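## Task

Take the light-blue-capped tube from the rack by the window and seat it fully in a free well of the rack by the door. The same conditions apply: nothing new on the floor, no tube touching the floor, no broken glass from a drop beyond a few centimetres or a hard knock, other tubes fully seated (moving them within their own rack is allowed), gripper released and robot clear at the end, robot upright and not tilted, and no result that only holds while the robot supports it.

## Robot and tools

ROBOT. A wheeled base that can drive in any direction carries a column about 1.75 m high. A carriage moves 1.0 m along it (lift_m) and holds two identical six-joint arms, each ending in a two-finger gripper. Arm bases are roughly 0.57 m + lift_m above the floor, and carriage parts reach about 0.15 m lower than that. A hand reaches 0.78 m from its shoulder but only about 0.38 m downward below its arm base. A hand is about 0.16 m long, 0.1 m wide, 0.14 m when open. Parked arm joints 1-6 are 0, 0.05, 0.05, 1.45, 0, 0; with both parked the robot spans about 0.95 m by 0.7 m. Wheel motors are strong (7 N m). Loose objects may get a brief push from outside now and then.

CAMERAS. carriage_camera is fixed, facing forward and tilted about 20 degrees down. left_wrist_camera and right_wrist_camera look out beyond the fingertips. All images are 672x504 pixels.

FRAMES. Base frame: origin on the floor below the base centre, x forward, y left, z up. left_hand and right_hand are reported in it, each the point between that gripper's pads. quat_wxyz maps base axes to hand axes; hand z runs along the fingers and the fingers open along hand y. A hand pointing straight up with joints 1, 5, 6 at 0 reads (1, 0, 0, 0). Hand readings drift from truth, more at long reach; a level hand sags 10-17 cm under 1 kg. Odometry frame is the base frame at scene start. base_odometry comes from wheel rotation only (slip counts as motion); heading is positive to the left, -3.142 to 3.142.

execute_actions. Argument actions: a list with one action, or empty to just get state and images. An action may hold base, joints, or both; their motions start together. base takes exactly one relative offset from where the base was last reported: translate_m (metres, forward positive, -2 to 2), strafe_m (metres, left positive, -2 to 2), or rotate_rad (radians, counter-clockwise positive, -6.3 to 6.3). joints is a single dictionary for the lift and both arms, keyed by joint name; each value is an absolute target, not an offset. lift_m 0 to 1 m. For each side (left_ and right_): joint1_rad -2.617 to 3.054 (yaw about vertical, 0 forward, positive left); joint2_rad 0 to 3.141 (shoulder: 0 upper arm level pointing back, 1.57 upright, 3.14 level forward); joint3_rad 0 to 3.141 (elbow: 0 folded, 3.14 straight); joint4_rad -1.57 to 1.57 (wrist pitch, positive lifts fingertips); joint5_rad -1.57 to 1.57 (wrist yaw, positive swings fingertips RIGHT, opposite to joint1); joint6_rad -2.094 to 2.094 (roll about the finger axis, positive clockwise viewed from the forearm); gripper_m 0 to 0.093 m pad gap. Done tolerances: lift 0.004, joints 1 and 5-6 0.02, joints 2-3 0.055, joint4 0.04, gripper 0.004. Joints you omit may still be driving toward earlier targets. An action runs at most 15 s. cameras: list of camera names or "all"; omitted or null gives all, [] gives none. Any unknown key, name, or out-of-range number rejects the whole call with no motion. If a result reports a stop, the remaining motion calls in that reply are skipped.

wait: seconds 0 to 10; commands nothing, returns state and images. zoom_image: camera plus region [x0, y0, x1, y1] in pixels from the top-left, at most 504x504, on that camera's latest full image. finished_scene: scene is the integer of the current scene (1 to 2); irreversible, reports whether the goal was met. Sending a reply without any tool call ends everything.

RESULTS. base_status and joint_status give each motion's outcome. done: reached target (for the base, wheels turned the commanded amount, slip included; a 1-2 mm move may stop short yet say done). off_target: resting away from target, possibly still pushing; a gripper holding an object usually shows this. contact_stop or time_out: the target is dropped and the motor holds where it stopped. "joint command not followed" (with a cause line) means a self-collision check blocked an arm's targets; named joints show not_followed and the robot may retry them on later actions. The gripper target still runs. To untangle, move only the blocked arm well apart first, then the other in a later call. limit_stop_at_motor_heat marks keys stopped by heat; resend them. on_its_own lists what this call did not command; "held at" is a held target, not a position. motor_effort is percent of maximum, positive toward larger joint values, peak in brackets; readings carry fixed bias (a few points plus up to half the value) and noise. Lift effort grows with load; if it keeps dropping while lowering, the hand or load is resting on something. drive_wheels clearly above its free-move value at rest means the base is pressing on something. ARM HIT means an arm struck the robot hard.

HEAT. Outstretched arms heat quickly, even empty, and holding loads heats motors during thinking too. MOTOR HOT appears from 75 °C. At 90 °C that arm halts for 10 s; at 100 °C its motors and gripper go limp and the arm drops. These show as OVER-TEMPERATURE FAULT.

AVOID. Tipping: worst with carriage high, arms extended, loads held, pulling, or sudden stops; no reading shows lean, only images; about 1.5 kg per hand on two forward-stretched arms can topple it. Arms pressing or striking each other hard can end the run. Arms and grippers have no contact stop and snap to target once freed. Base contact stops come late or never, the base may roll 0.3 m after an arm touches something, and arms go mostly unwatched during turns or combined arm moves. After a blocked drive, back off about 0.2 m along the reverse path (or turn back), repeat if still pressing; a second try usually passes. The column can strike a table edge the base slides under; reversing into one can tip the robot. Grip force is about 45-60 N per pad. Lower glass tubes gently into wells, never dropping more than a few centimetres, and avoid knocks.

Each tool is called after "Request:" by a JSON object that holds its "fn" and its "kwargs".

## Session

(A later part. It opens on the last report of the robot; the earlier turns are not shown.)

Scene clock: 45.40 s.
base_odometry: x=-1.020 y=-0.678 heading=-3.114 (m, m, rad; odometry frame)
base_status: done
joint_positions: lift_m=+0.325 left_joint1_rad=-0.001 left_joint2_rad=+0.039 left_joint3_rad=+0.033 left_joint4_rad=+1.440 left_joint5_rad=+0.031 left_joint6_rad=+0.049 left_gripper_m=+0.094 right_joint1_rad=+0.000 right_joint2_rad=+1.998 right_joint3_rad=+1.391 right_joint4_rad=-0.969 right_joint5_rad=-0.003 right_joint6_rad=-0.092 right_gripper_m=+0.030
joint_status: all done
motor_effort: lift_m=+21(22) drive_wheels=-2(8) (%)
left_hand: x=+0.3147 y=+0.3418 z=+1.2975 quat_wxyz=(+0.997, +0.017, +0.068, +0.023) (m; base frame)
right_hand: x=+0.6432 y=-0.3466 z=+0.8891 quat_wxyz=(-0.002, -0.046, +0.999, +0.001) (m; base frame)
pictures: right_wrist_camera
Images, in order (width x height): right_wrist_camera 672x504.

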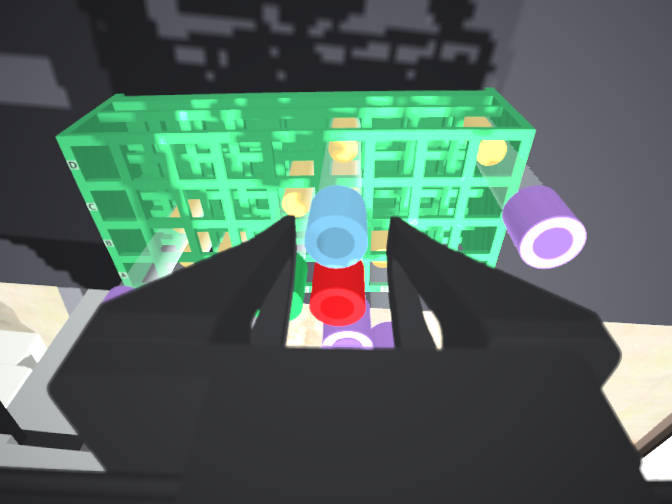

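Request:
{"fn": "execute_actions", "kwargs": {"actions": [{"joints":{"lift_m":0.313}}], "cameras": ["right_wrist_camera"]}}

Request:
{"fn": "execute_actions", "kwargs": {"actions": [{"joints":{"right_gripper_m":0.008}}], "cameras": []}}

Request:
{"fn": "execute_actions", "kwargs": {"actions": [{"joints":{"lift_m":0.66}}], "cameras": ["right_wrist_camera"]}}

Scene clock: 46.70 s.
base_odometry: x=-1.020 y=-0.678 heading=-3.114 (m, m, rad; odometry frame)
base_status: not commanded
joint_positions: lift_m=+0.313 left_joint1_rad=-0.001 left_joint2_rad=+0.039 left_joint3_rad=+0.033 left_joint4_rad=+1.440 left_joint5_rad=+0.031 left_joint6_rad=+0.049 left_gripper_m=+0.094 right_joint1_rad=+0.000 right_joint2_rad=+1.997 right_joint3_rad=+1.391 right_joint4_rad=-0.967 right_joint5_rad=-0.003 right_joint6_rad=-0.092 right_gripper_m=+0.030
joint_status: all done
motor_effort: lift_m=+21(21) drive_wheels=-2(2) (%)
left_hand: x=+0.3147 y=+0.3418 z=+1.2855 quat_wxyz=(+0.997, +0.017, +0.068, +0.023) (m; base frame)
right_hand: x=+0.6437 y=-0.3466 z=+0.8773 quat_wxyz=(-0.001, -0.046, +0.999, +0.001) (m; base frame)
pictures: right_wrist_camera
Images, in order (width x height): right_wrist_camera 672x504.

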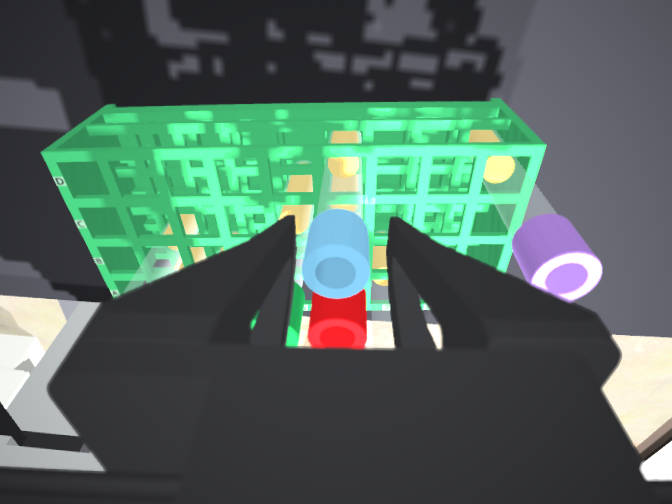

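Scene clock: 47.20 s.
base_odometry: x=-1.020 y=-0.678 heading=-3.114 (m, m, rad; odometry frame)
base_status: not commanded
joint_positions: lift_m=+0.313 left_joint1_rad=-0.001 left_joint2_rad=+0.039 left_joint3_rad=+0.033 left_joint4_rad=+1.440 left_joint5_rad=+0.031 left_joint6_rad=+0.049 left_gripper_m=+0.094 right_joint1_rad=+0.000 right_joint2_rad=+1.997 right_joint3_rad=+1.391 right_joint4_rad=-0.967 right_joint5_rad=-0.003 right_joint6_rad=-0.092 right_gripper_m=+0.017
joint_status: right_gripper_m off_target (ended at +0.017, target +0.008)
motor_effort: lift_m=+21(21) drive_wheels=-2(2) (%)
left_hand: x=+0.3147 y=+0.3418 z=+1.2855 quat_wxyz=(+0.997, +0.017, +0.068, +0.023) (m; base frame)
right_hand: x=+0.6437 y=-0.3466 z=+0.8773 quat_wxyz=(-0.001, -0.046, +0.999, +0.001) (m; base frame)
pictures: none
No camera images: the call's "cameras" was empty. Leave "cameras" out to get every camera's image.

Scene clock: 49.13 s.
base_odometry: x=-1.020 y=-0.678 heading=-3.114 (m, m, rad; odometry frame)
base_status: not commanded
joint_positions: lift_m=+0.660 left_joint1_rad=-0.001 left_joint2_rad=+0.039 left_joint3_rad=+0.033 left_joint4_rad=+1.440 left_joint5_rad=+0.031 left_joint6_rad=+0.049 left_gripper_m=+0.094 right_joint1_rad=+0.000 right_joint2_rad=+1.995 right_joint3_rad=+1.391 right_joint4_rad=-0.966 right_joint5_rad=-0.003 right_joint6_rad=-0.092 right_gripper_m=+0.017
joint_status: all done
motor_effort: lift_m=+23(28) drive_wheels=-2(2) (%)
left_hand: x=+0.3146 y=+0.3418 z=+1.6323 quat_wxyz=(+0.997, +0.017, +0.068, +0.023) (m; base frame)
right_hand: x=+0.6441 y=-0.3466 z=+1.2251 quat_wxyz=(+0.000, -0.046, +0.999, +0.001) (m; base frame)
pictures: right_wrist_camera
Images, in order (width x height): right_wrist_camera 672x504.

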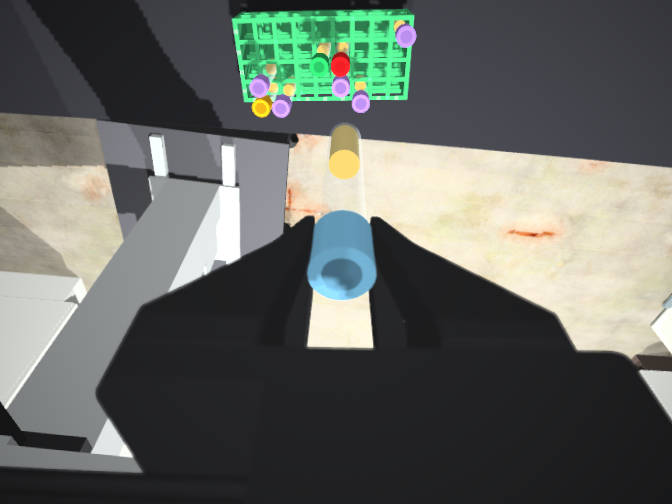

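Request:
{"fn": "execute_actions", "kwargs": {"actions": [{"base":{"translate_m":-0.7},"joints":{"right_joint6_rad":0}}], "cameras": []}}

Request:
{"fn": "execute_actions", "kwargs": {"actions": [{"base":{"rotate_rad":3.114}}], "cameras": ["carriage_camera"]}}

Scene clock: 52.87 s.
base_odometry: x=-0.320 y=-0.658 heading=-3.114 (m, m, rad; odometry frame)
base_status: done
joint_positions: lift_m=+0.660 left_joint1_rad=-0.001 left_joint2_rad=+0.039 left_joint3_rad=+0.033 left_joint4_rad=+1.441 left_joint5_rad=+0.031 left_joint6_rad=+0.049 left_gripper_m=+0.094 right_joint1_rad=+0.000 right_joint2_rad=+1.995 right_joint3_rad=+1.391 right_joint4_rad=-0.968 right_joint5_rad=-0.003 right_joint6_rad=-0.007 right_gripper_m=+0.017
joint_status: all done
motor_effort: lift_m=+23(23) drive_wheels=-2(15) (%)
left_hand: x=+0.3143 y=+0.3418 z=+1.6324 quat_wxyz=(+0.997, +0.017, +0.067, +0.023) (m; base frame)
right_hand: x=+0.6437 y=-0.3466 z=+1.2251 quat_wxyz=(+0.000, -0.004, +1.000, +0.001) (m; base frame)
pictures: none
No camera images: the call's "cameras" was empty. Leave "cameras" out to get every camera's image.

Scene clock: 57.23 s.
base_odometry: x=-0.320 y=-0.659 heading=+0.000 (m, m, rad; odometry frame)
base_status: done
joint_positions: lift_m=+0.660 left_joint1_rad=-0.001 left_joint2_rad=+0.039 left_joint3_rad=+0.033 left_joint4_rad=+1.436 left_joint5_rad=+0.031 left_joint6_rad=+0.049 left_gripper_m=+0.094 right_joint1_rad=-0.003 right_joint2_rad=+1.995 right_joint3_rad=+1.391 right_joint4_rad=-0.959 right_joint5_rad=+0.000 right_joint6_rad=-0.007 right_gripper_m=+0.017
joint_status: not commanded
motor_effort: lift_m=+23(23) drive_wheels=+11(24) (%)
left_hand: x=+0.3156 y=+0.3418 z=+1.6322 quat_wxyz=(+0.997, +0.017, +0.070, +0.023) (m; base frame)
right_hand: x=+0.6459 y=-0.3483 z=+1.2251 quat_wxyz=(+0.004, -0.002, +1.000, +0.000) (m; base frame)
pictures: carriage_camera
Images, in order (width x height): carriage_camera 672x504.

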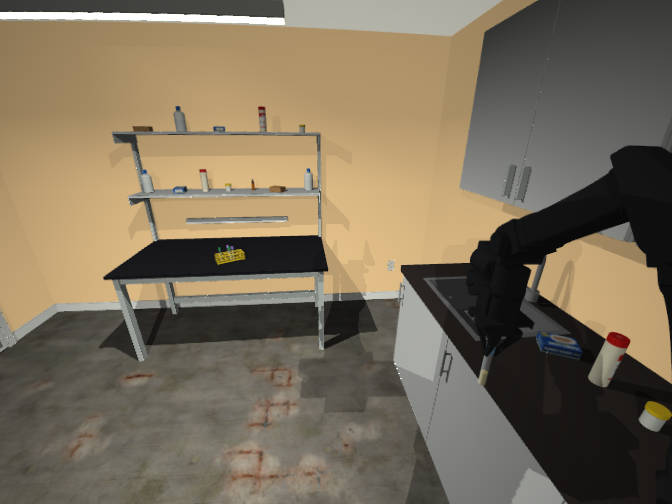

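Request:
{"fn": "execute_actions", "kwargs": {"actions": [{"base":{"strafe_m":1.25}}], "cameras": []}}

Request:
{"fn": "execute_actions", "kwargs": {"actions": [{"base":{"translate_m":1.1}}], "cameras": ["carriage_camera"]}}

Scene clock: 62.37 s.
base_odometry: x=-0.323 y=+0.591 heading=+0.002 (m, m, rad; odometry frame)
base_status: done
joint_positions: lift_m=+0.660 left_joint1_rad=-0.001 left_joint2_rad=+0.039 left_joint3_rad=+0.033 left_joint4_rad=+1.437 left_joint5_rad=+0.031 left_joint6_rad=+0.049 left_gripper_m=+0.094 right_joint1_rad=-0.002 right_joint2_rad=+1.995 right_joint3_rad=+1.391 right_joint4_rad=-0.962 right_joint5_rad=+0.000 right_joint6_rad=-0.007 right_gripper_m=+0.017
joint_status: not commanded
motor_effort: lift_m=+23(23) drive_wheels=-14(28) (%)
left_hand: x=+0.3155 y=+0.3418 z=+1.6322 quat_wxyz=(+0.997, +0.017, +0.070, +0.023) (m; base frame)
right_hand: x=+0.6450 y=-0.3480 z=+1.2251 quat_wxyz=(+0.002, -0.003, +1.000, +0.000) (m; base frame)
pictures: none
No camera images: the call's "cameras" was empty. Leave "cameras" out to get every camera's image.

Scene clock: 66.97 s.
base_odometry: x=+0.777 y=+0.595 heading=+0.003 (m, m, rad; odometry frame)
base_status: done
joint_positions: lift_m=+0.660 left_joint1_rad=-0.001 left_joint2_rad=+0.039 left_joint3_rad=+0.033 left_joint4_rad=+1.440 left_joint5_rad=+0.031 left_joint6_rad=+0.049 left_gripper_m=+0.094 right_joint1_rad=-0.001 right_joint2_rad=+1.995 right_joint3_rad=+1.391 right_joint4_rad=-0.968 right_joint5_rad=+0.000 right_joint6_rad=-0.007 right_gripper_m=+0.017
joint_status: not commanded
motor_effort: lift_m=+23(23) drive_wheels=-9(20) (%)
left_hand: x=+0.3145 y=+0.3418 z=+1.6323 quat_wxyz=(+0.997, +0.017, +0.068, +0.023) (m; base frame)
right_hand: x=+0.6437 y=-0.3476 z=+1.2251 quat_wxyz=(+0.000, -0.003, +1.000, +0.000) (m; base frame)
pictures: carriage_camera
Images, in order (width x height): carriage_camera 672x504.

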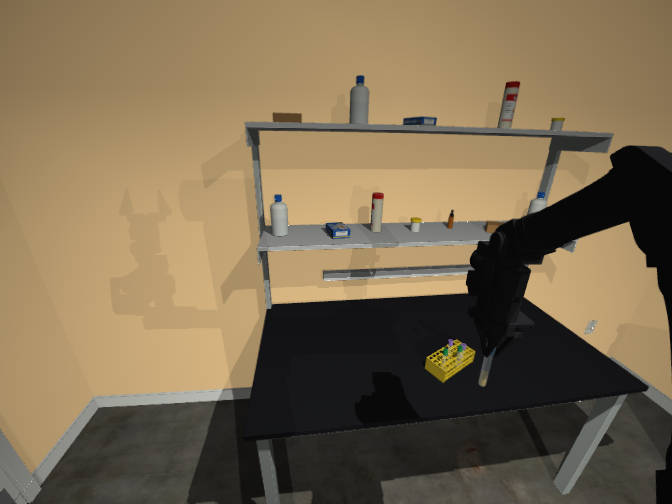

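Request:
{"fn": "execute_actions", "kwargs": {"actions": [{"base":{"translate_m":0.33}}], "cameras": []}}

Request:
{"fn": "execute_actions", "kwargs": {"actions": [{"base":{"strafe_m":-0.1},"joints":{"lift_m":0.55}}], "cameras": ["carriage_camera","right_wrist_camera"]}}

Scene clock: 69.83 s.
base_odometry: x=+1.107 y=+0.597 heading=+0.004 (m, m, rad; odometry frame)
base_status: done
joint_positions: lift_m=+0.660 left_joint1_rad=-0.001 left_joint2_rad=+0.039 left_joint3_rad=+0.033 left_joint4_rad=+1.440 left_joint5_rad=+0.031 left_joint6_rad=+0.049 left_gripper_m=+0.094 right_joint1_rad=-0.001 right_joint2_rad=+1.995 right_joint3_rad=+1.391 right_joint4_rad=-0.967 right_joint5_rad=+0.000 right_joint6_rad=-0.007 right_gripper_m=+0.017
joint_status: not commanded
motor_effort: lift_m=+23(23) drive_wheels=-9(18) (%)
left_hand: x=+0.3147 y=+0.3418 z=+1.6323 quat_wxyz=(+0.997, +0.017, +0.068, +0.023) (m; base frame)
right_hand: x=+0.6438 y=-0.3476 z=+1.2251 quat_wxyz=(+0.000, -0.003, +1.000, +0.000) (m; base frame)
pictures: none
No camera images: the call's "cameras" was empty. Leave "cameras" out to get every camera's image.

Scene clock: 71.50 s.
base_odometry: x=+1.108 y=+0.497 heading=+0.004 (m, m, rad; odometry frame)
base_status: done
joint_positions: lift_m=+0.550 left_joint1_rad=-0.001 left_joint2_rad=+0.039 left_joint3_rad=+0.033 left_joint4_rad=+1.440 left_joint5_rad=+0.031 left_joint6_rad=+0.049 left_gripper_m=+0.094 right_joint1_rad=-0.001 right_joint2_rad=+1.997 right_joint3_rad=+1.391 right_joint4_rad=-0.969 right_joint5_rad=+0.000 right_joint6_rad=-0.007 right_gripper_m=+0.017
joint_status: all done
motor_effort: lift_m=+21(21) drive_wheels=+3(16) (%)
left_hand: x=+0.3147 y=+0.3418 z=+1.5225 quat_wxyz=(+0.997, +0.017, +0.068, +0.023) (m; base frame)
right_hand: x=+0.6432 y=-0.3475 z=+1.1143 quat_wxyz=(-0.002, -0.003, +1.000, +0.000) (m; base frame)
pictures: carriage_camera, right_wrist_camera
Images, in order (width x height): carriage_camera 672x504, right_wrist_camera 672x504.

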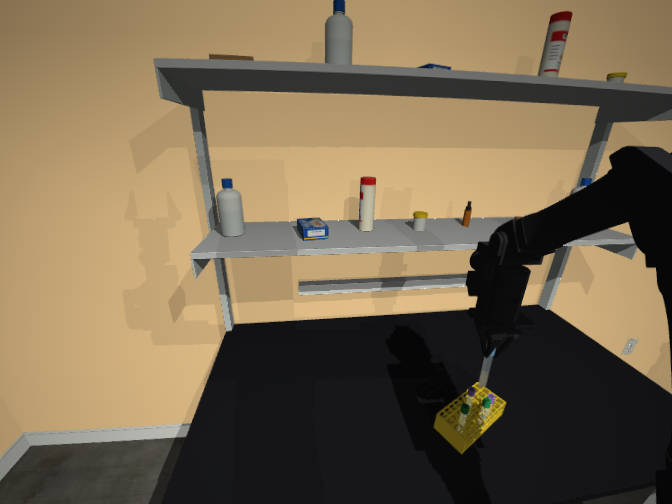

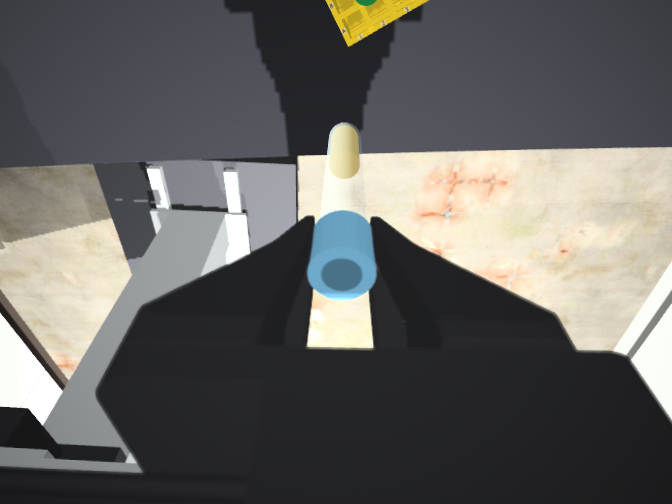

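Request:
{"fn": "execute_actions", "kwargs": {"actions": [{"base":{"translate_m":0.2}}], "cameras": ["carriage_camera","right_wrist_camera"]}}

Scene clock: 73.87 s.
base_odometry: x=+1.308 y=+0.497 heading=+0.003 (m, m, rad; odometry frame)
base_status: done
joint_positions: lift_m=+0.550 left_joint1_rad=-0.001 left_joint2_rad=+0.039 left_joint3_rad=+0.033 left_joint4_rad=+1.439 left_joint5_rad=+0.031 left_joint6_rad=+0.049 left_gripper_m=+0.094 right_joint1_rad=-0.001 right_joint2_rad=+1.997 right_joint3_rad=+1.391 right_joint4_rad=-0.969 right_joint5_rad=+0.000 right_joint6_rad=-0.007 right_gripper_m=+0.017
joint_status: not commanded
motor_effort: lift_m=+21(21) drive_wheels=-9(16) (%)
left_hand: x=+0.3148 y=+0.3418 z=+1.5225 quat_wxyz=(+0.997, +0.017, +0.068, +0.023) (m; base frame)
right_hand: x=+0.6433 y=-0.3475 z=+1.1143 quat_wxyz=(-0.002, -0.003, +1.000, +0.000) (m; base frame)
pictures: carriage_camera, right_wrist_camera
Images, in order (width x height): carriage_camera 672x504, right_wrist_camera 672x504.

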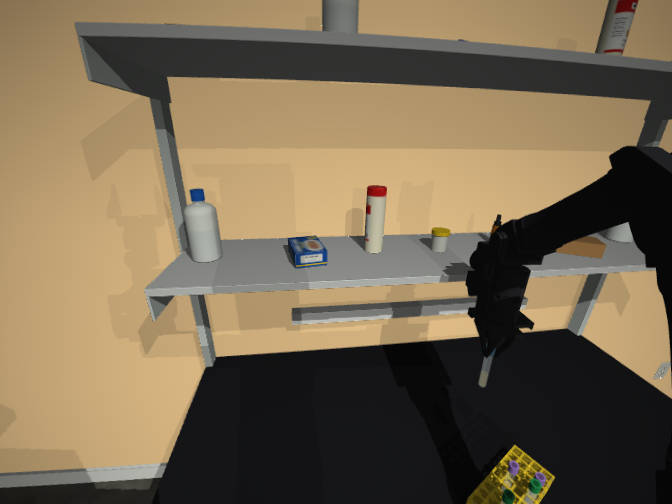

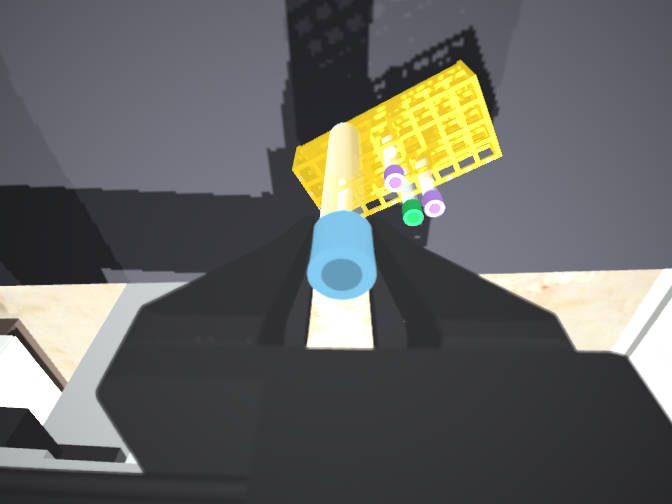

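Request:
{"fn": "execute_actions", "kwargs": {"actions": [{"base":{"strafe_m":-0.13}}], "cameras": []}}

Request:
{"fn": "execute_actions", "kwargs": {"actions": [{"joints":{"lift_m":0.47}}], "cameras": ["right_wrist_camera"]}}

Scene clock: 75.90 s.
base_odometry: x=+1.309 y=+0.367 heading=+0.004 (m, m, rad; odometry frame)
base_status: done
joint_positions: lift_m=+0.550 left_joint1_rad=-0.001 left_joint2_rad=+0.039 left_joint3_rad=+0.033 left_joint4_rad=+1.440 left_joint5_rad=+0.031 left_joint6_rad=+0.049 left_gripper_m=+0.094 right_joint1_rad=-0.001 right_joint2_rad=+1.997 right_joint3_rad=+1.391 right_joint4_rad=-0.969 right_joint5_rad=+0.000 right_joint6_rad=-0.007 right_gripper_m=+0.017
joint_status: not commanded
motor_effort: lift_m=+21(21) drive_wheels=+3(16) (%)
left_hand: x=+0.3147 y=+0.3418 z=+1.5225 quat_wxyz=(+0.997, +0.017, +0.068, +0.023) (m; base frame)
right_hand: x=+0.6432 y=-0.3475 z=+1.1143 quat_wxyz=(-0.002, -0.003, +1.000, +0.000) (m; base frame)
pictures: none
No camera images: the call's "cameras" was empty. Leave "cameras" out to get every camera's image.

Scene clock: 76.77 s.
base_odometry: x=+1.309 y=+0.367 heading=+0.004 (m, m, rad; odometry frame)
base_status: not commanded
joint_positions: lift_m=+0.470 left_joint1_rad=-0.001 left_joint2_rad=+0.039 left_joint3_rad=+0.033 left_joint4_rad=+1.440 left_joint5_rad=+0.031 left_joint6_rad=+0.049 left_gripper_m=+0.094 right_joint1_rad=-0.001 right_joint2_rad=+1.997 right_joint3_rad=+1.391 right_joint4_rad=-0.969 right_joint5_rad=+0.000 right_joint6_rad=-0.007 right_gripper_m=+0.017
joint_status: all done
motor_effort: lift_m=+21(21) drive_wheels=+3(3) (%)
left_hand: x=+0.3147 y=+0.3418 z=+1.4425 quat_wxyz=(+0.997, +0.017, +0.068, +0.023) (m; base frame)
right_hand: x=+0.6432 y=-0.3475 z=+1.0346 quat_wxyz=(-0.002, -0.003, +1.000, +0.000) (m; base frame)
pictures: right_wrist_camera
Images, in order (width x height): right_wrist_camera 672x504.

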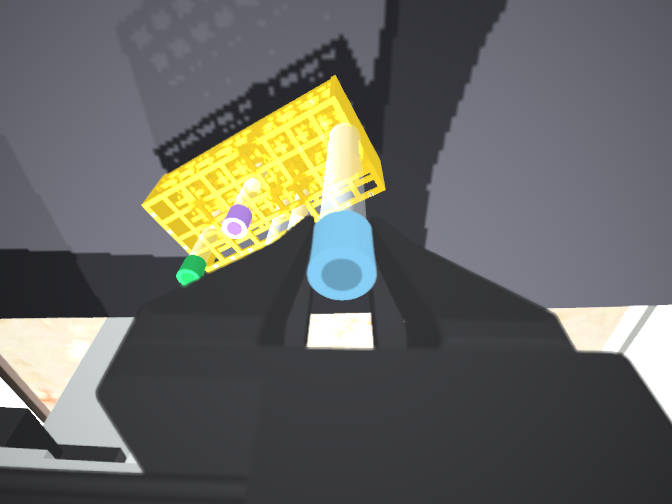

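Request:
{"fn": "execute_actions", "kwargs": {"actions": [{"joints":{"lift_m":0.42}}], "cameras": ["right_wrist_camera"]}}

Request:
{"fn": "zoom_image", "kwargs": {"camera": "right_wrist_camera", "region": [200,30,440,220]}}

Scene clock: 77.67 s.
base_odometry: x=+1.309 y=+0.367 heading=+0.004 (m, m, rad; odometry frame)
base_status: not commanded
joint_positions: lift_m=+0.420 left_joint1_rad=-0.001 left_joint2_rad=+0.039 left_joint3_rad=+0.033 left_joint4_rad=+1.440 left_joint5_rad=+0.031 left_joint6_rad=+0.049 left_gripper_m=+0.094 right_joint1_rad=-0.001 right_joint2_rad=+1.999 right_joint3_rad=+1.391 right_joint4_rad=-0.969 right_joint5_rad=+0.000 right_joint6_rad=-0.007 right_gripper_m=+0.017
joint_status: all done
motor_effort: lift_m=+21(21) drive_wheels=+3(3) (%)
left_hand: x=+0.3146 y=+0.3418 z=+1.3925 quat_wxyz=(+0.997, +0.017, +0.068, +0.023) (m; base frame)
right_hand: x=+0.6431 y=-0.3475 z=+0.9840 quat_wxyz=(-0.003, -0.003, +1.000, +0.000) (m; base frame)
pictures: right_wrist_camera
Images, in order (width x height): right_wrist_camera 672x504.

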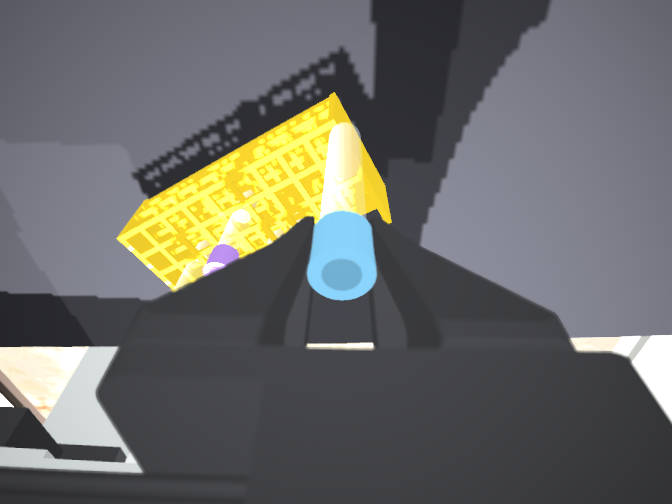

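Region (200, 30, 440, 220) of right_wrist_camera's 672x504 image, scaled by 2.100, with more detail than that image has; it fills the top 399 rows of this view, and the rest is white.

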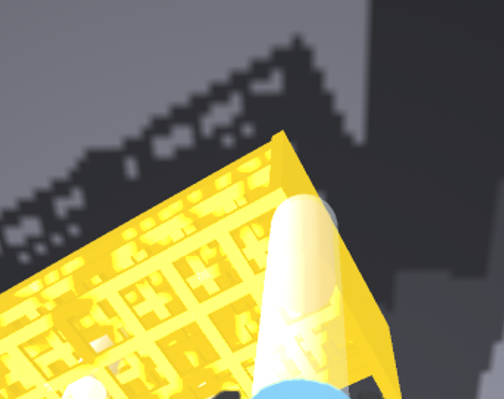

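Request:
{"fn": "execute_actions", "kwargs": {"actions": [{"base":{"strafe_m":0.03}}], "cameras": []}}

Request:
{"fn": "execute_actions", "kwargs": {"actions": [{"base":{"translate_m":-0.025},"joints":{"lift_m":0.39}}], "cameras": ["right_wrist_camera"]}}

Request:
{"fn": "zoom_image", "kwargs": {"camera": "right_wrist_camera", "region": [220,30,460,220]}}

Scene clock: 79.07 s.
base_odometry: x=+1.309 y=+0.397 heading=+0.004 (m, m, rad; odometry frame)
base_status: done
joint_positions: lift_m=+0.420 left_joint1_rad=-0.001 left_joint2_rad=+0.039 left_joint3_rad=+0.033 left_joint4_rad=+1.440 left_joint5_rad=+0.031 left_joint6_rad=+0.049 left_gripper_m=+0.094 right_joint1_rad=+0.001 right_joint2_rad=+1.999 right_joint3_rad=+1.391 right_joint4_rad=-0.968 right_joint5_rad=+0.000 right_joint6_rad=-0.007 right_gripper_m=+0.017
joint_status: not commanded
motor_effort: lift_m=+21(21) drive_wheels=-2(13) (%)
left_hand: x=+0.3146 y=+0.3418 z=+1.3925 quat_wxyz=(+0.997, +0.017, +0.068, +0.023) (m; base frame)
right_hand: x=+0.6432 y=-0.3468 z=+0.9840 quat_wxyz=(-0.003, -0.004, +1.000, +0.000) (m; base frame)
pictures: none
No camera images: the call's "cameras" was empty. Leave "cameras" out to get every camera's image.

Scene clock: 80.50 s.
base_odometry: x=+1.284 y=+0.397 heading=+0.004 (m, m, rad; odometry frame)
base_status: done
joint_positions: lift_m=+0.390 left_joint1_rad=-0.001 left_joint2_rad=+0.039 left_joint3_rad=+0.033 left_joint4_rad=+1.441 left_joint5_rad=+0.031 left_joint6_rad=+0.049 left_gripper_m=+0.094 right_joint1_rad=+0.001 right_joint2_rad=+1.999 right_joint3_rad=+1.391 right_joint4_rad=-0.969 right_joint5_rad=+0.000 right_joint6_rad=-0.007 right_gripper_m=+0.017
joint_status: all done
motor_effort: lift_m=+21(21) drive_wheels=+1(9) (%)
left_hand: x=+0.3143 y=+0.3418 z=+1.3625 quat_wxyz=(+0.997, +0.017, +0.067, +0.023) (m; base frame)
right_hand: x=+0.6430 y=-0.3468 z=+0.9538 quat_wxyz=(-0.003, -0.004, +1.000, +0.000) (m; base frame)
pictures: right_wrist_camera
Images, in order (width x height): right_wrist_camera 672x504.

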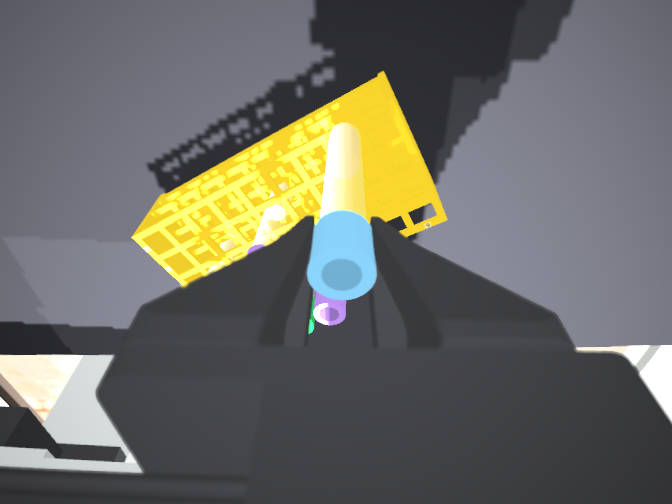

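Region (220, 30, 460, 220) of right_wrist_camera's 672x504 image, scaled by 2.100, with more detail than that image has; it fills the top 399 rows of this view, and the rest is white.

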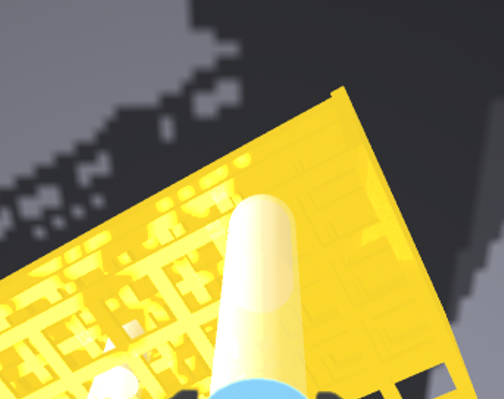

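Request:
{"fn": "execute_actions", "kwargs": {"actions": [{"base":{"strafe_m":-0.02},"joints":{"lift_m":0.41,"right_joint6_rad":-0.49}}], "cameras": ["right_wrist_camera"]}}

Request:
{"fn": "zoom_image", "kwargs": {"camera": "right_wrist_camera", "region": [220,30,460,220]}}

Scene clock: 82.23 s.
base_odometry: x=+1.284 y=+0.377 heading=+0.003 (m, m, rad; odometry frame)
base_status: done
joint_positions: lift_m=+0.410 left_joint1_rad=-0.001 left_joint2_rad=+0.039 left_joint3_rad=+0.033 left_joint4_rad=+1.440 left_joint5_rad=+0.031 left_joint6_rad=+0.049 left_gripper_m=+0.094 right_joint1_rad=-0.001 right_joint2_rad=+1.992 right_joint3_rad=+1.391 right_joint4_rad=-0.969 right_joint5_rad=+0.000 right_joint6_rad=-0.481 right_gripper_m=+0.017
joint_status: all done
motor_effort: lift_m=+23(28) drive_wheels=+1(11) (%)
left_hand: x=+0.3146 y=+0.3418 z=+1.3824 quat_wxyz=(+0.997, +0.017, +0.068, +0.023) (m; base frame)
right_hand: x=+0.6437 y=-0.3473 z=+0.9759 quat_wxyz=(+0.000, -0.238, +0.971, +0.000) (m; base frame)
pictures: right_wrist_camera
Images, in order (width x height): right_wrist_camera 672x504.

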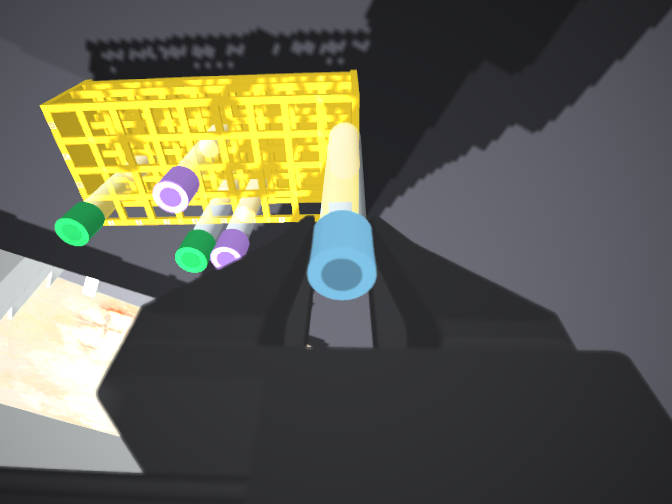

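Region (220, 30, 460, 220) of right_wrist_camera's 672x504 image, scaled by 2.100, with more detail than that image has; it fills the top 399 rows of this view, and the rest is white.

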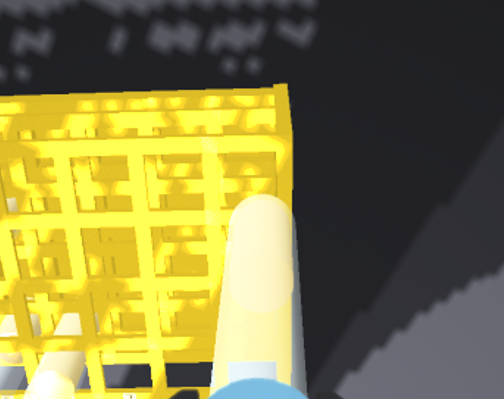

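Request:
{"fn": "execute_actions", "kwargs": {"actions": [{"joints":{"lift_m":0.37}}], "cameras": ["right_wrist_camera"]}}

Request:
{"fn": "zoom_image", "kwargs": {"camera": "right_wrist_camera", "region": [220,30,460,220]}}

Scene clock: 83.27 s.
base_odometry: x=+1.284 y=+0.377 heading=+0.003 (m, m, rad; odometry frame)
base_status: not commanded
joint_positions: lift_m=+0.370 left_joint1_rad=-0.001 left_joint2_rad=+0.039 left_joint3_rad=+0.033 left_joint4_rad=+1.441 left_joint5_rad=+0.031 left_joint6_rad=+0.049 left_gripper_m=+0.094 right_joint1_rad=-0.001 right_joint2_rad=+1.999 right_joint3_rad=+1.391 right_joint4_rad=-0.970 right_joint5_rad=+0.000 right_joint6_rad=-0.481 right_gripper_m=+0.017
joint_status: all done
motor_effort: lift_m=+22(22) drive_wheels=+1(2) (%)
left_hand: x=+0.3144 y=+0.3418 z=+1.3425 quat_wxyz=(+0.997, +0.017, +0.067, +0.023) (m; base frame)
right_hand: x=+0.6428 y=-0.3473 z=+0.9338 quat_wxyz=(-0.003, -0.238, +0.971, +0.001) (m; base frame)
pictures: right_wrist_camera
Images, in order (width x height): right_wrist_camera 672x504.

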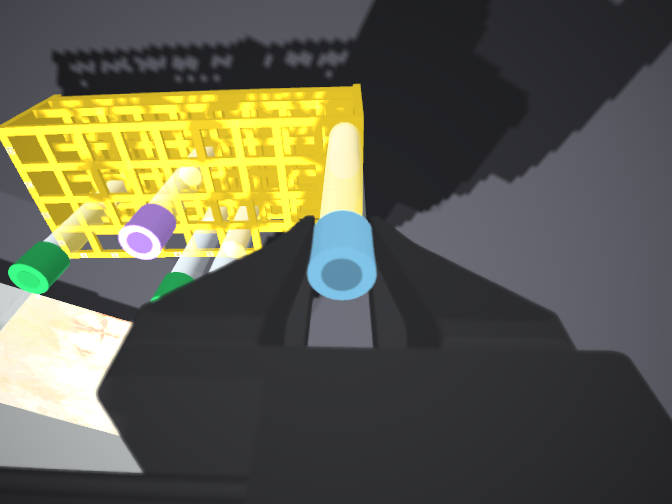

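Region (220, 30, 460, 220) of right_wrist_camera's 672x504 image, scaled by 2.100, with more detail than that image has; it fills the top 399 rows of this view, and the rest is white.

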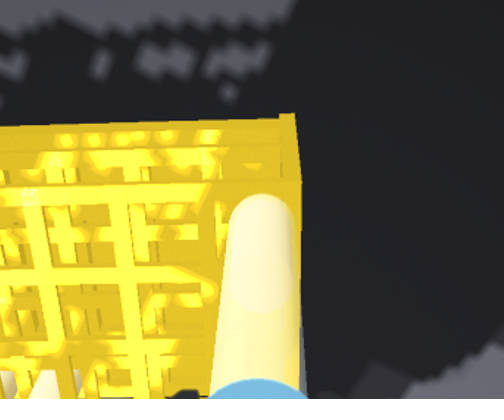

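Request:
{"fn": "execute_actions", "kwargs": {"actions": [{"base":{"translate_m":-0.010}}], "cameras": []}}

Request:
{"fn": "execute_actions", "kwargs": {"actions": [{"base":{"strafe_m":-0.003},"joints":{"lift_m":0.345}}], "cameras": ["right_wrist_camera"]}}

Request:
{"fn": "zoom_image", "kwargs": {"camera": "right_wrist_camera", "region": [220,30,460,220]}}

Scene clock: 84.33 s.
base_odometry: x=+1.274 y=+0.377 heading=+0.003 (m, m, rad; odometry frame)
base_status: done
joint_positions: lift_m=+0.370 left_joint1_rad=-0.001 left_joint2_rad=+0.039 left_joint3_rad=+0.033 left_joint4_rad=+1.440 left_joint5_rad=+0.031 left_joint6_rad=+0.049 left_gripper_m=+0.094 right_joint1_rad=-0.001 right_joint2_rad=+1.999 right_joint3_rad=+1.391 right_joint4_rad=-0.968 right_joint5_rad=+0.000 right_joint6_rad=-0.481 right_gripper_m=+0.017
joint_status: not commanded
motor_effort: lift_m=+22(22) drive_wheels=+0(8) (%)
left_hand: x=+0.3146 y=+0.3418 z=+1.3424 quat_wxyz=(+0.997, +0.017, +0.068, +0.023) (m; base frame)
right_hand: x=+0.6432 y=-0.3473 z=+0.9338 quat_wxyz=(-0.003, -0.238, +0.971, +0.001) (m; base frame)
pictures: none
No camera images: the call's "cameras" was empty. Leave "cameras" out to get every camera's image.

Scene clock: 85.13 s.
base_odometry: x=+1.274 y=+0.374 heading=+0.003 (m, m, rad; odometry frame)
base_status: done
joint_positions: lift_m=+0.345 left_joint1_rad=-0.001 left_joint2_rad=+0.039 left_joint3_rad=+0.033 left_joint4_rad=+1.442 left_joint5_rad=+0.031 left_joint6_rad=+0.049 left_gripper_m=+0.094 right_joint1_rad=+0.001 right_joint2_rad=+1.998 right_joint3_rad=+1.391 right_joint4_rad=-0.967 right_joint5_rad=-0.001 right_joint6_rad=-0.481 right_gripper_m=+0.017
joint_status: all done
motor_effort: lift_m=+21(22) drive_wheels=+0(8) (%)
left_hand: x=+0.3142 y=+0.3418 z=+1.3176 quat_wxyz=(+0.997, +0.017, +0.067, +0.023) (m; base frame)
right_hand: x=+0.6435 y=-0.3468 z=+0.9092 quat_wxyz=(-0.002, -0.238, +0.971, +0.001) (m; base frame)
pictures: right_wrist_camera
Images, in order (width x height): right_wrist_camera 672x504.

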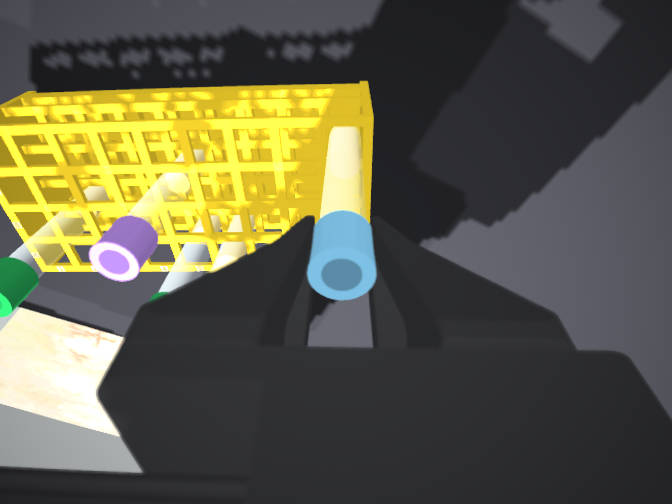

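Region (220, 30, 460, 220) of right_wrist_camera's 672x504 image, scaled by 2.100, with more detail than that image has; it fills the top 399 rows of this view, and the rest is white.

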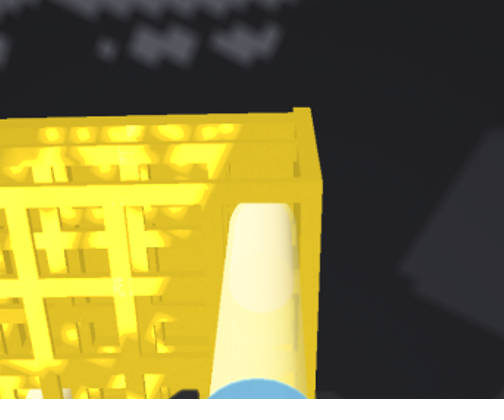

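Tip appears already entering behind the bar. Continue.

Request:
{"fn": "execute_actions", "kwargs": {"actions": [{"joints":{"lift_m":0.32}}], "cameras": ["right_wrist_camera"]}}

Scene clock: 85.83 s.
base_odometry: x=+1.274 y=+0.374 heading=+0.003 (m, m, rad; odometry frame)
base_status: not commanded
joint_positions: lift_m=+0.320 left_joint1_rad=-0.001 left_joint2_rad=+0.039 left_joint3_rad=+0.033 left_joint4_rad=+1.441 left_joint5_rad=+0.031 left_joint6_rad=+0.049 left_gripper_m=+0.094 right_joint1_rad=+0.001 right_joint2_rad=+2.002 right_joint3_rad=+1.391 right_joint4_rad=-0.966 right_joint5_rad=-0.001 right_joint6_rad=-0.481 right_gripper_m=+0.017
joint_status: all done
motor_effort: lift_m=+20(22) drive_wheels=-2(3) (%)
left_hand: x=+0.3144 y=+0.3418 z=+1.2927 quat_wxyz=(+0.997, +0.017, +0.067, +0.023) (m; base frame)
right_hand: x=+0.6433 y=-0.3468 z=+0.8828 quat_wxyz=(-0.003, -0.238, +0.971, +0.001) (m; base frame)
pictures: right_wrist_camera
Images, in order (width x height): right_wrist_camera 672x504.

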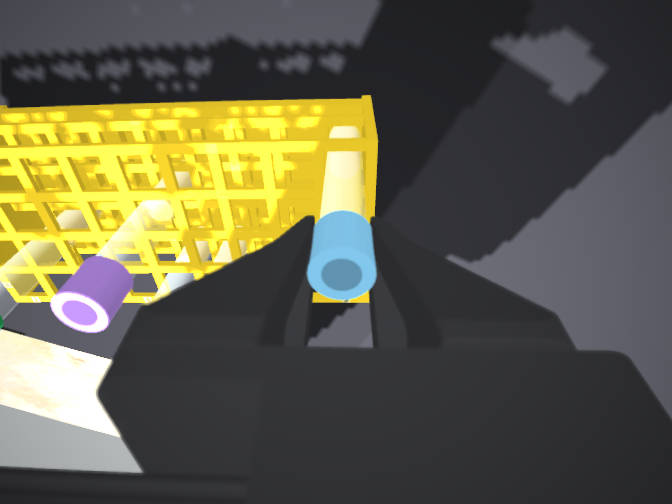

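Request:
{"fn": "execute_actions", "kwargs": {"actions": [{"joints":{"lift_m":0.303}}], "cameras": ["right_wrist_camera"]}}

Scene clock: 86.47 s.
base_odometry: x=+1.274 y=+0.374 heading=+0.003 (m, m, rad; odometry frame)
base_status: not commanded
joint_positions: lift_m=+0.303 left_joint1_rad=-0.001 left_joint2_rad=+0.039 left_joint3_rad=+0.033 left_joint4_rad=+1.441 left_joint5_rad=+0.031 left_joint6_rad=+0.049 left_gripper_m=+0.094 right_joint1_rad=+0.001 right_joint2_rad=+1.978 right_joint3_rad=+1.398 right_joint4_rad=-0.978 right_joint5_rad=-0.002 right_joint6_rad=-0.481 right_gripper_m=+0.017
joint_status: all done
motor_effort: lift_m=+20(20) drive_wheels=-2(2) (%)
left_hand: x=+0.3143 y=+0.3418 z=+1.2757 quat_wxyz=(+0.997, +0.017, +0.067, +0.023) (m; base frame)
right_hand: x=+0.6452 y=-0.3466 z=+0.8758 quat_wxyz=(+0.006, -0.238, +0.971, -0.001) (m; base frame)
pictures: right_wrist_camera
Images, in order (width x height): right_wrist_camera 672x504.

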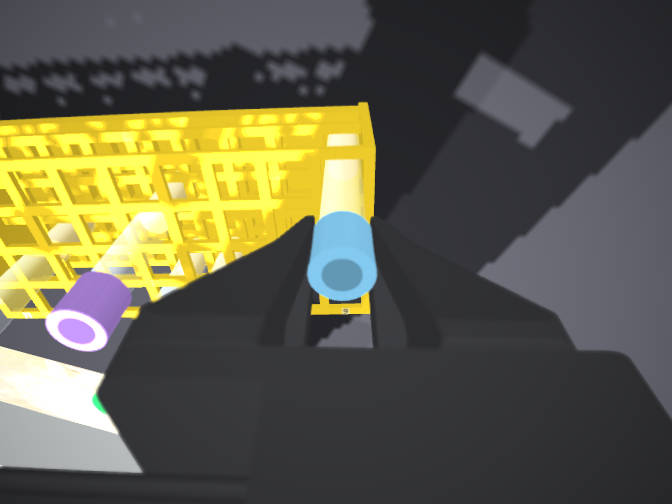

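Bottomed at z≈0.876, matching grasp height.

Request:
{"fn": "execute_actions", "kwargs": {"actions": [{"joints":{"lift_m":0.312,"right_gripper_m":0.032}}], "cameras": []}}

Request:
{"fn": "execute_actions", "kwargs": {"actions": [{"joints":{"lift_m":0.5}}], "cameras": []}}

Request:
{"fn": "execute_actions", "kwargs": {"actions": [{"base":{"translate_m":-0.3}}], "cameras": ["carriage_camera","right_wrist_camera"]}}

Scene clock: 87.17 s.
base_odometry: x=+1.274 y=+0.374 heading=+0.003 (m, m, rad; odometry frame)
base_status: not commanded
joint_positions: lift_m=+0.312 left_joint1_rad=-0.001 left_joint2_rad=+0.039 left_joint3_rad=+0.033 left_joint4_rad=+1.440 left_joint5_rad=+0.031 left_joint6_rad=+0.049 left_gripper_m=+0.094 right_joint1_rad=+0.001 right_joint2_rad=+1.988 right_joint3_rad=+1.398 right_joint4_rad=-0.974 right_joint5_rad=-0.002 right_joint6_rad=-0.481 right_gripper_m=+0.032
joint_status: all done
motor_effort: lift_m=+23(28) drive_wheels=-2(2) (%)
left_hand: x=+0.3145 y=+0.3418 z=+1.2844 quat_wxyz=(+0.997, +0.017, +0.068, +0.023) (m; base frame)
right_hand: x=+0.6453 y=-0.3466 z=+0.8812 quat_wxyz=(+0.004, -0.238, +0.971, +0.000) (m; base frame)
pictures: none
No camera images: the call's "cameras" was empty. Leave "cameras" out to get every camera's image.

Scene clock: 88.47 s.
base_odometry: x=+1.274 y=+0.374 heading=+0.003 (m, m, rad; odometry frame)
base_status: not commanded
joint_positions: lift_m=+0.500 left_joint1_rad=-0.001 left_joint2_rad=+0.039 left_joint3_rad=+0.033 left_joint4_rad=+1.440 left_joint5_rad=+0.031 left_joint6_rad=+0.049 left_gripper_m=+0.094 right_joint1_rad=+0.001 right_joint2_rad=+1.994 right_joint3_rad=+1.398 right_joint4_rad=-0.969 right_joint5_rad=-0.002 right_joint6_rad=-0.481 right_gripper_m=+0.032
joint_status: all done
motor_effort: lift_m=+23(28) drive_wheels=-1(2) (%)
left_hand: x=+0.3145 y=+0.3417 z=+1.4724 quat_wxyz=(+0.997, +0.017, +0.068, +0.023) (m; base frame)
right_hand: x=+0.6459 y=-0.3466 z=+1.0671 quat_wxyz=(+0.003, -0.238, +0.971, +0.000) (m; base frame)
pictures: none
No camera images: the call's "cameras" was empty. Leave "cameras" out to get every camera's image.

Scene clock: 90.93 s.
base_odometry: x=+0.974 y=+0.372 heading=+0.003 (m, m, rad; odometry frame)
base_status: done
joint_positions: lift_m=+0.500 left_joint1_rad=-0.001 left_joint2_rad=+0.039 left_joint3_rad=+0.033 left_joint4_rad=+1.442 left_joint5_rad=+0.031 left_joint6_rad=+0.049 left_gripper_m=+0.094 right_joint1_rad=+0.001 right_joint2_rad=+1.994 right_joint3_rad=+1.398 right_joint4_rad=-0.970 right_joint5_rad=-0.002 right_joint6_rad=-0.481 right_gripper_m=+0.032
joint_status: not commanded
motor_effort: lift_m=+23(23) drive_wheels=-3(12) (%)
left_hand: x=+0.3142 y=+0.3417 z=+1.4724 quat_wxyz=(+0.997, +0.017, +0.067, +0.023) (m; base frame)
right_hand: x=+0.6457 y=-0.3466 z=+1.0671 quat_wxyz=(+0.003, -0.238, +0.971, +0.000) (m; base frame)
pictures: carriage_camera, right_wrist_camera
Images, in order (width x height): carriage_camera 672x504, right_wrist_camera 672x504.

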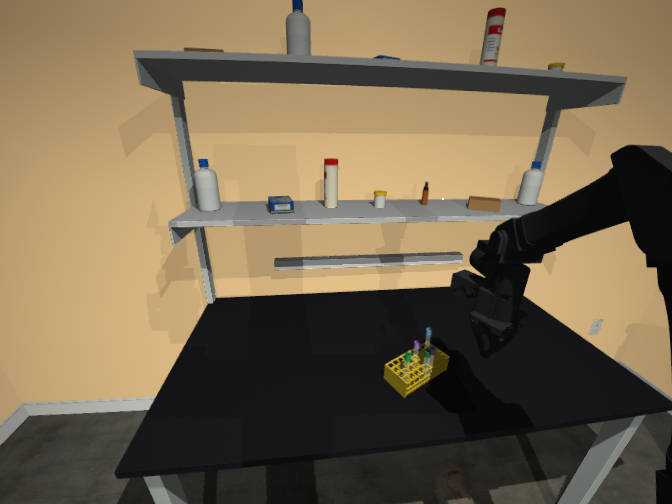

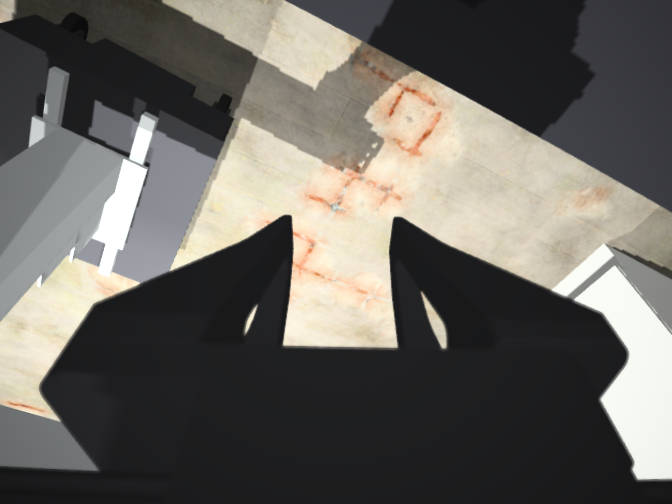

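Request:
{"fn": "finished_scene", "kwargs": {"scene": 2}}

The scene is finished: the task was done.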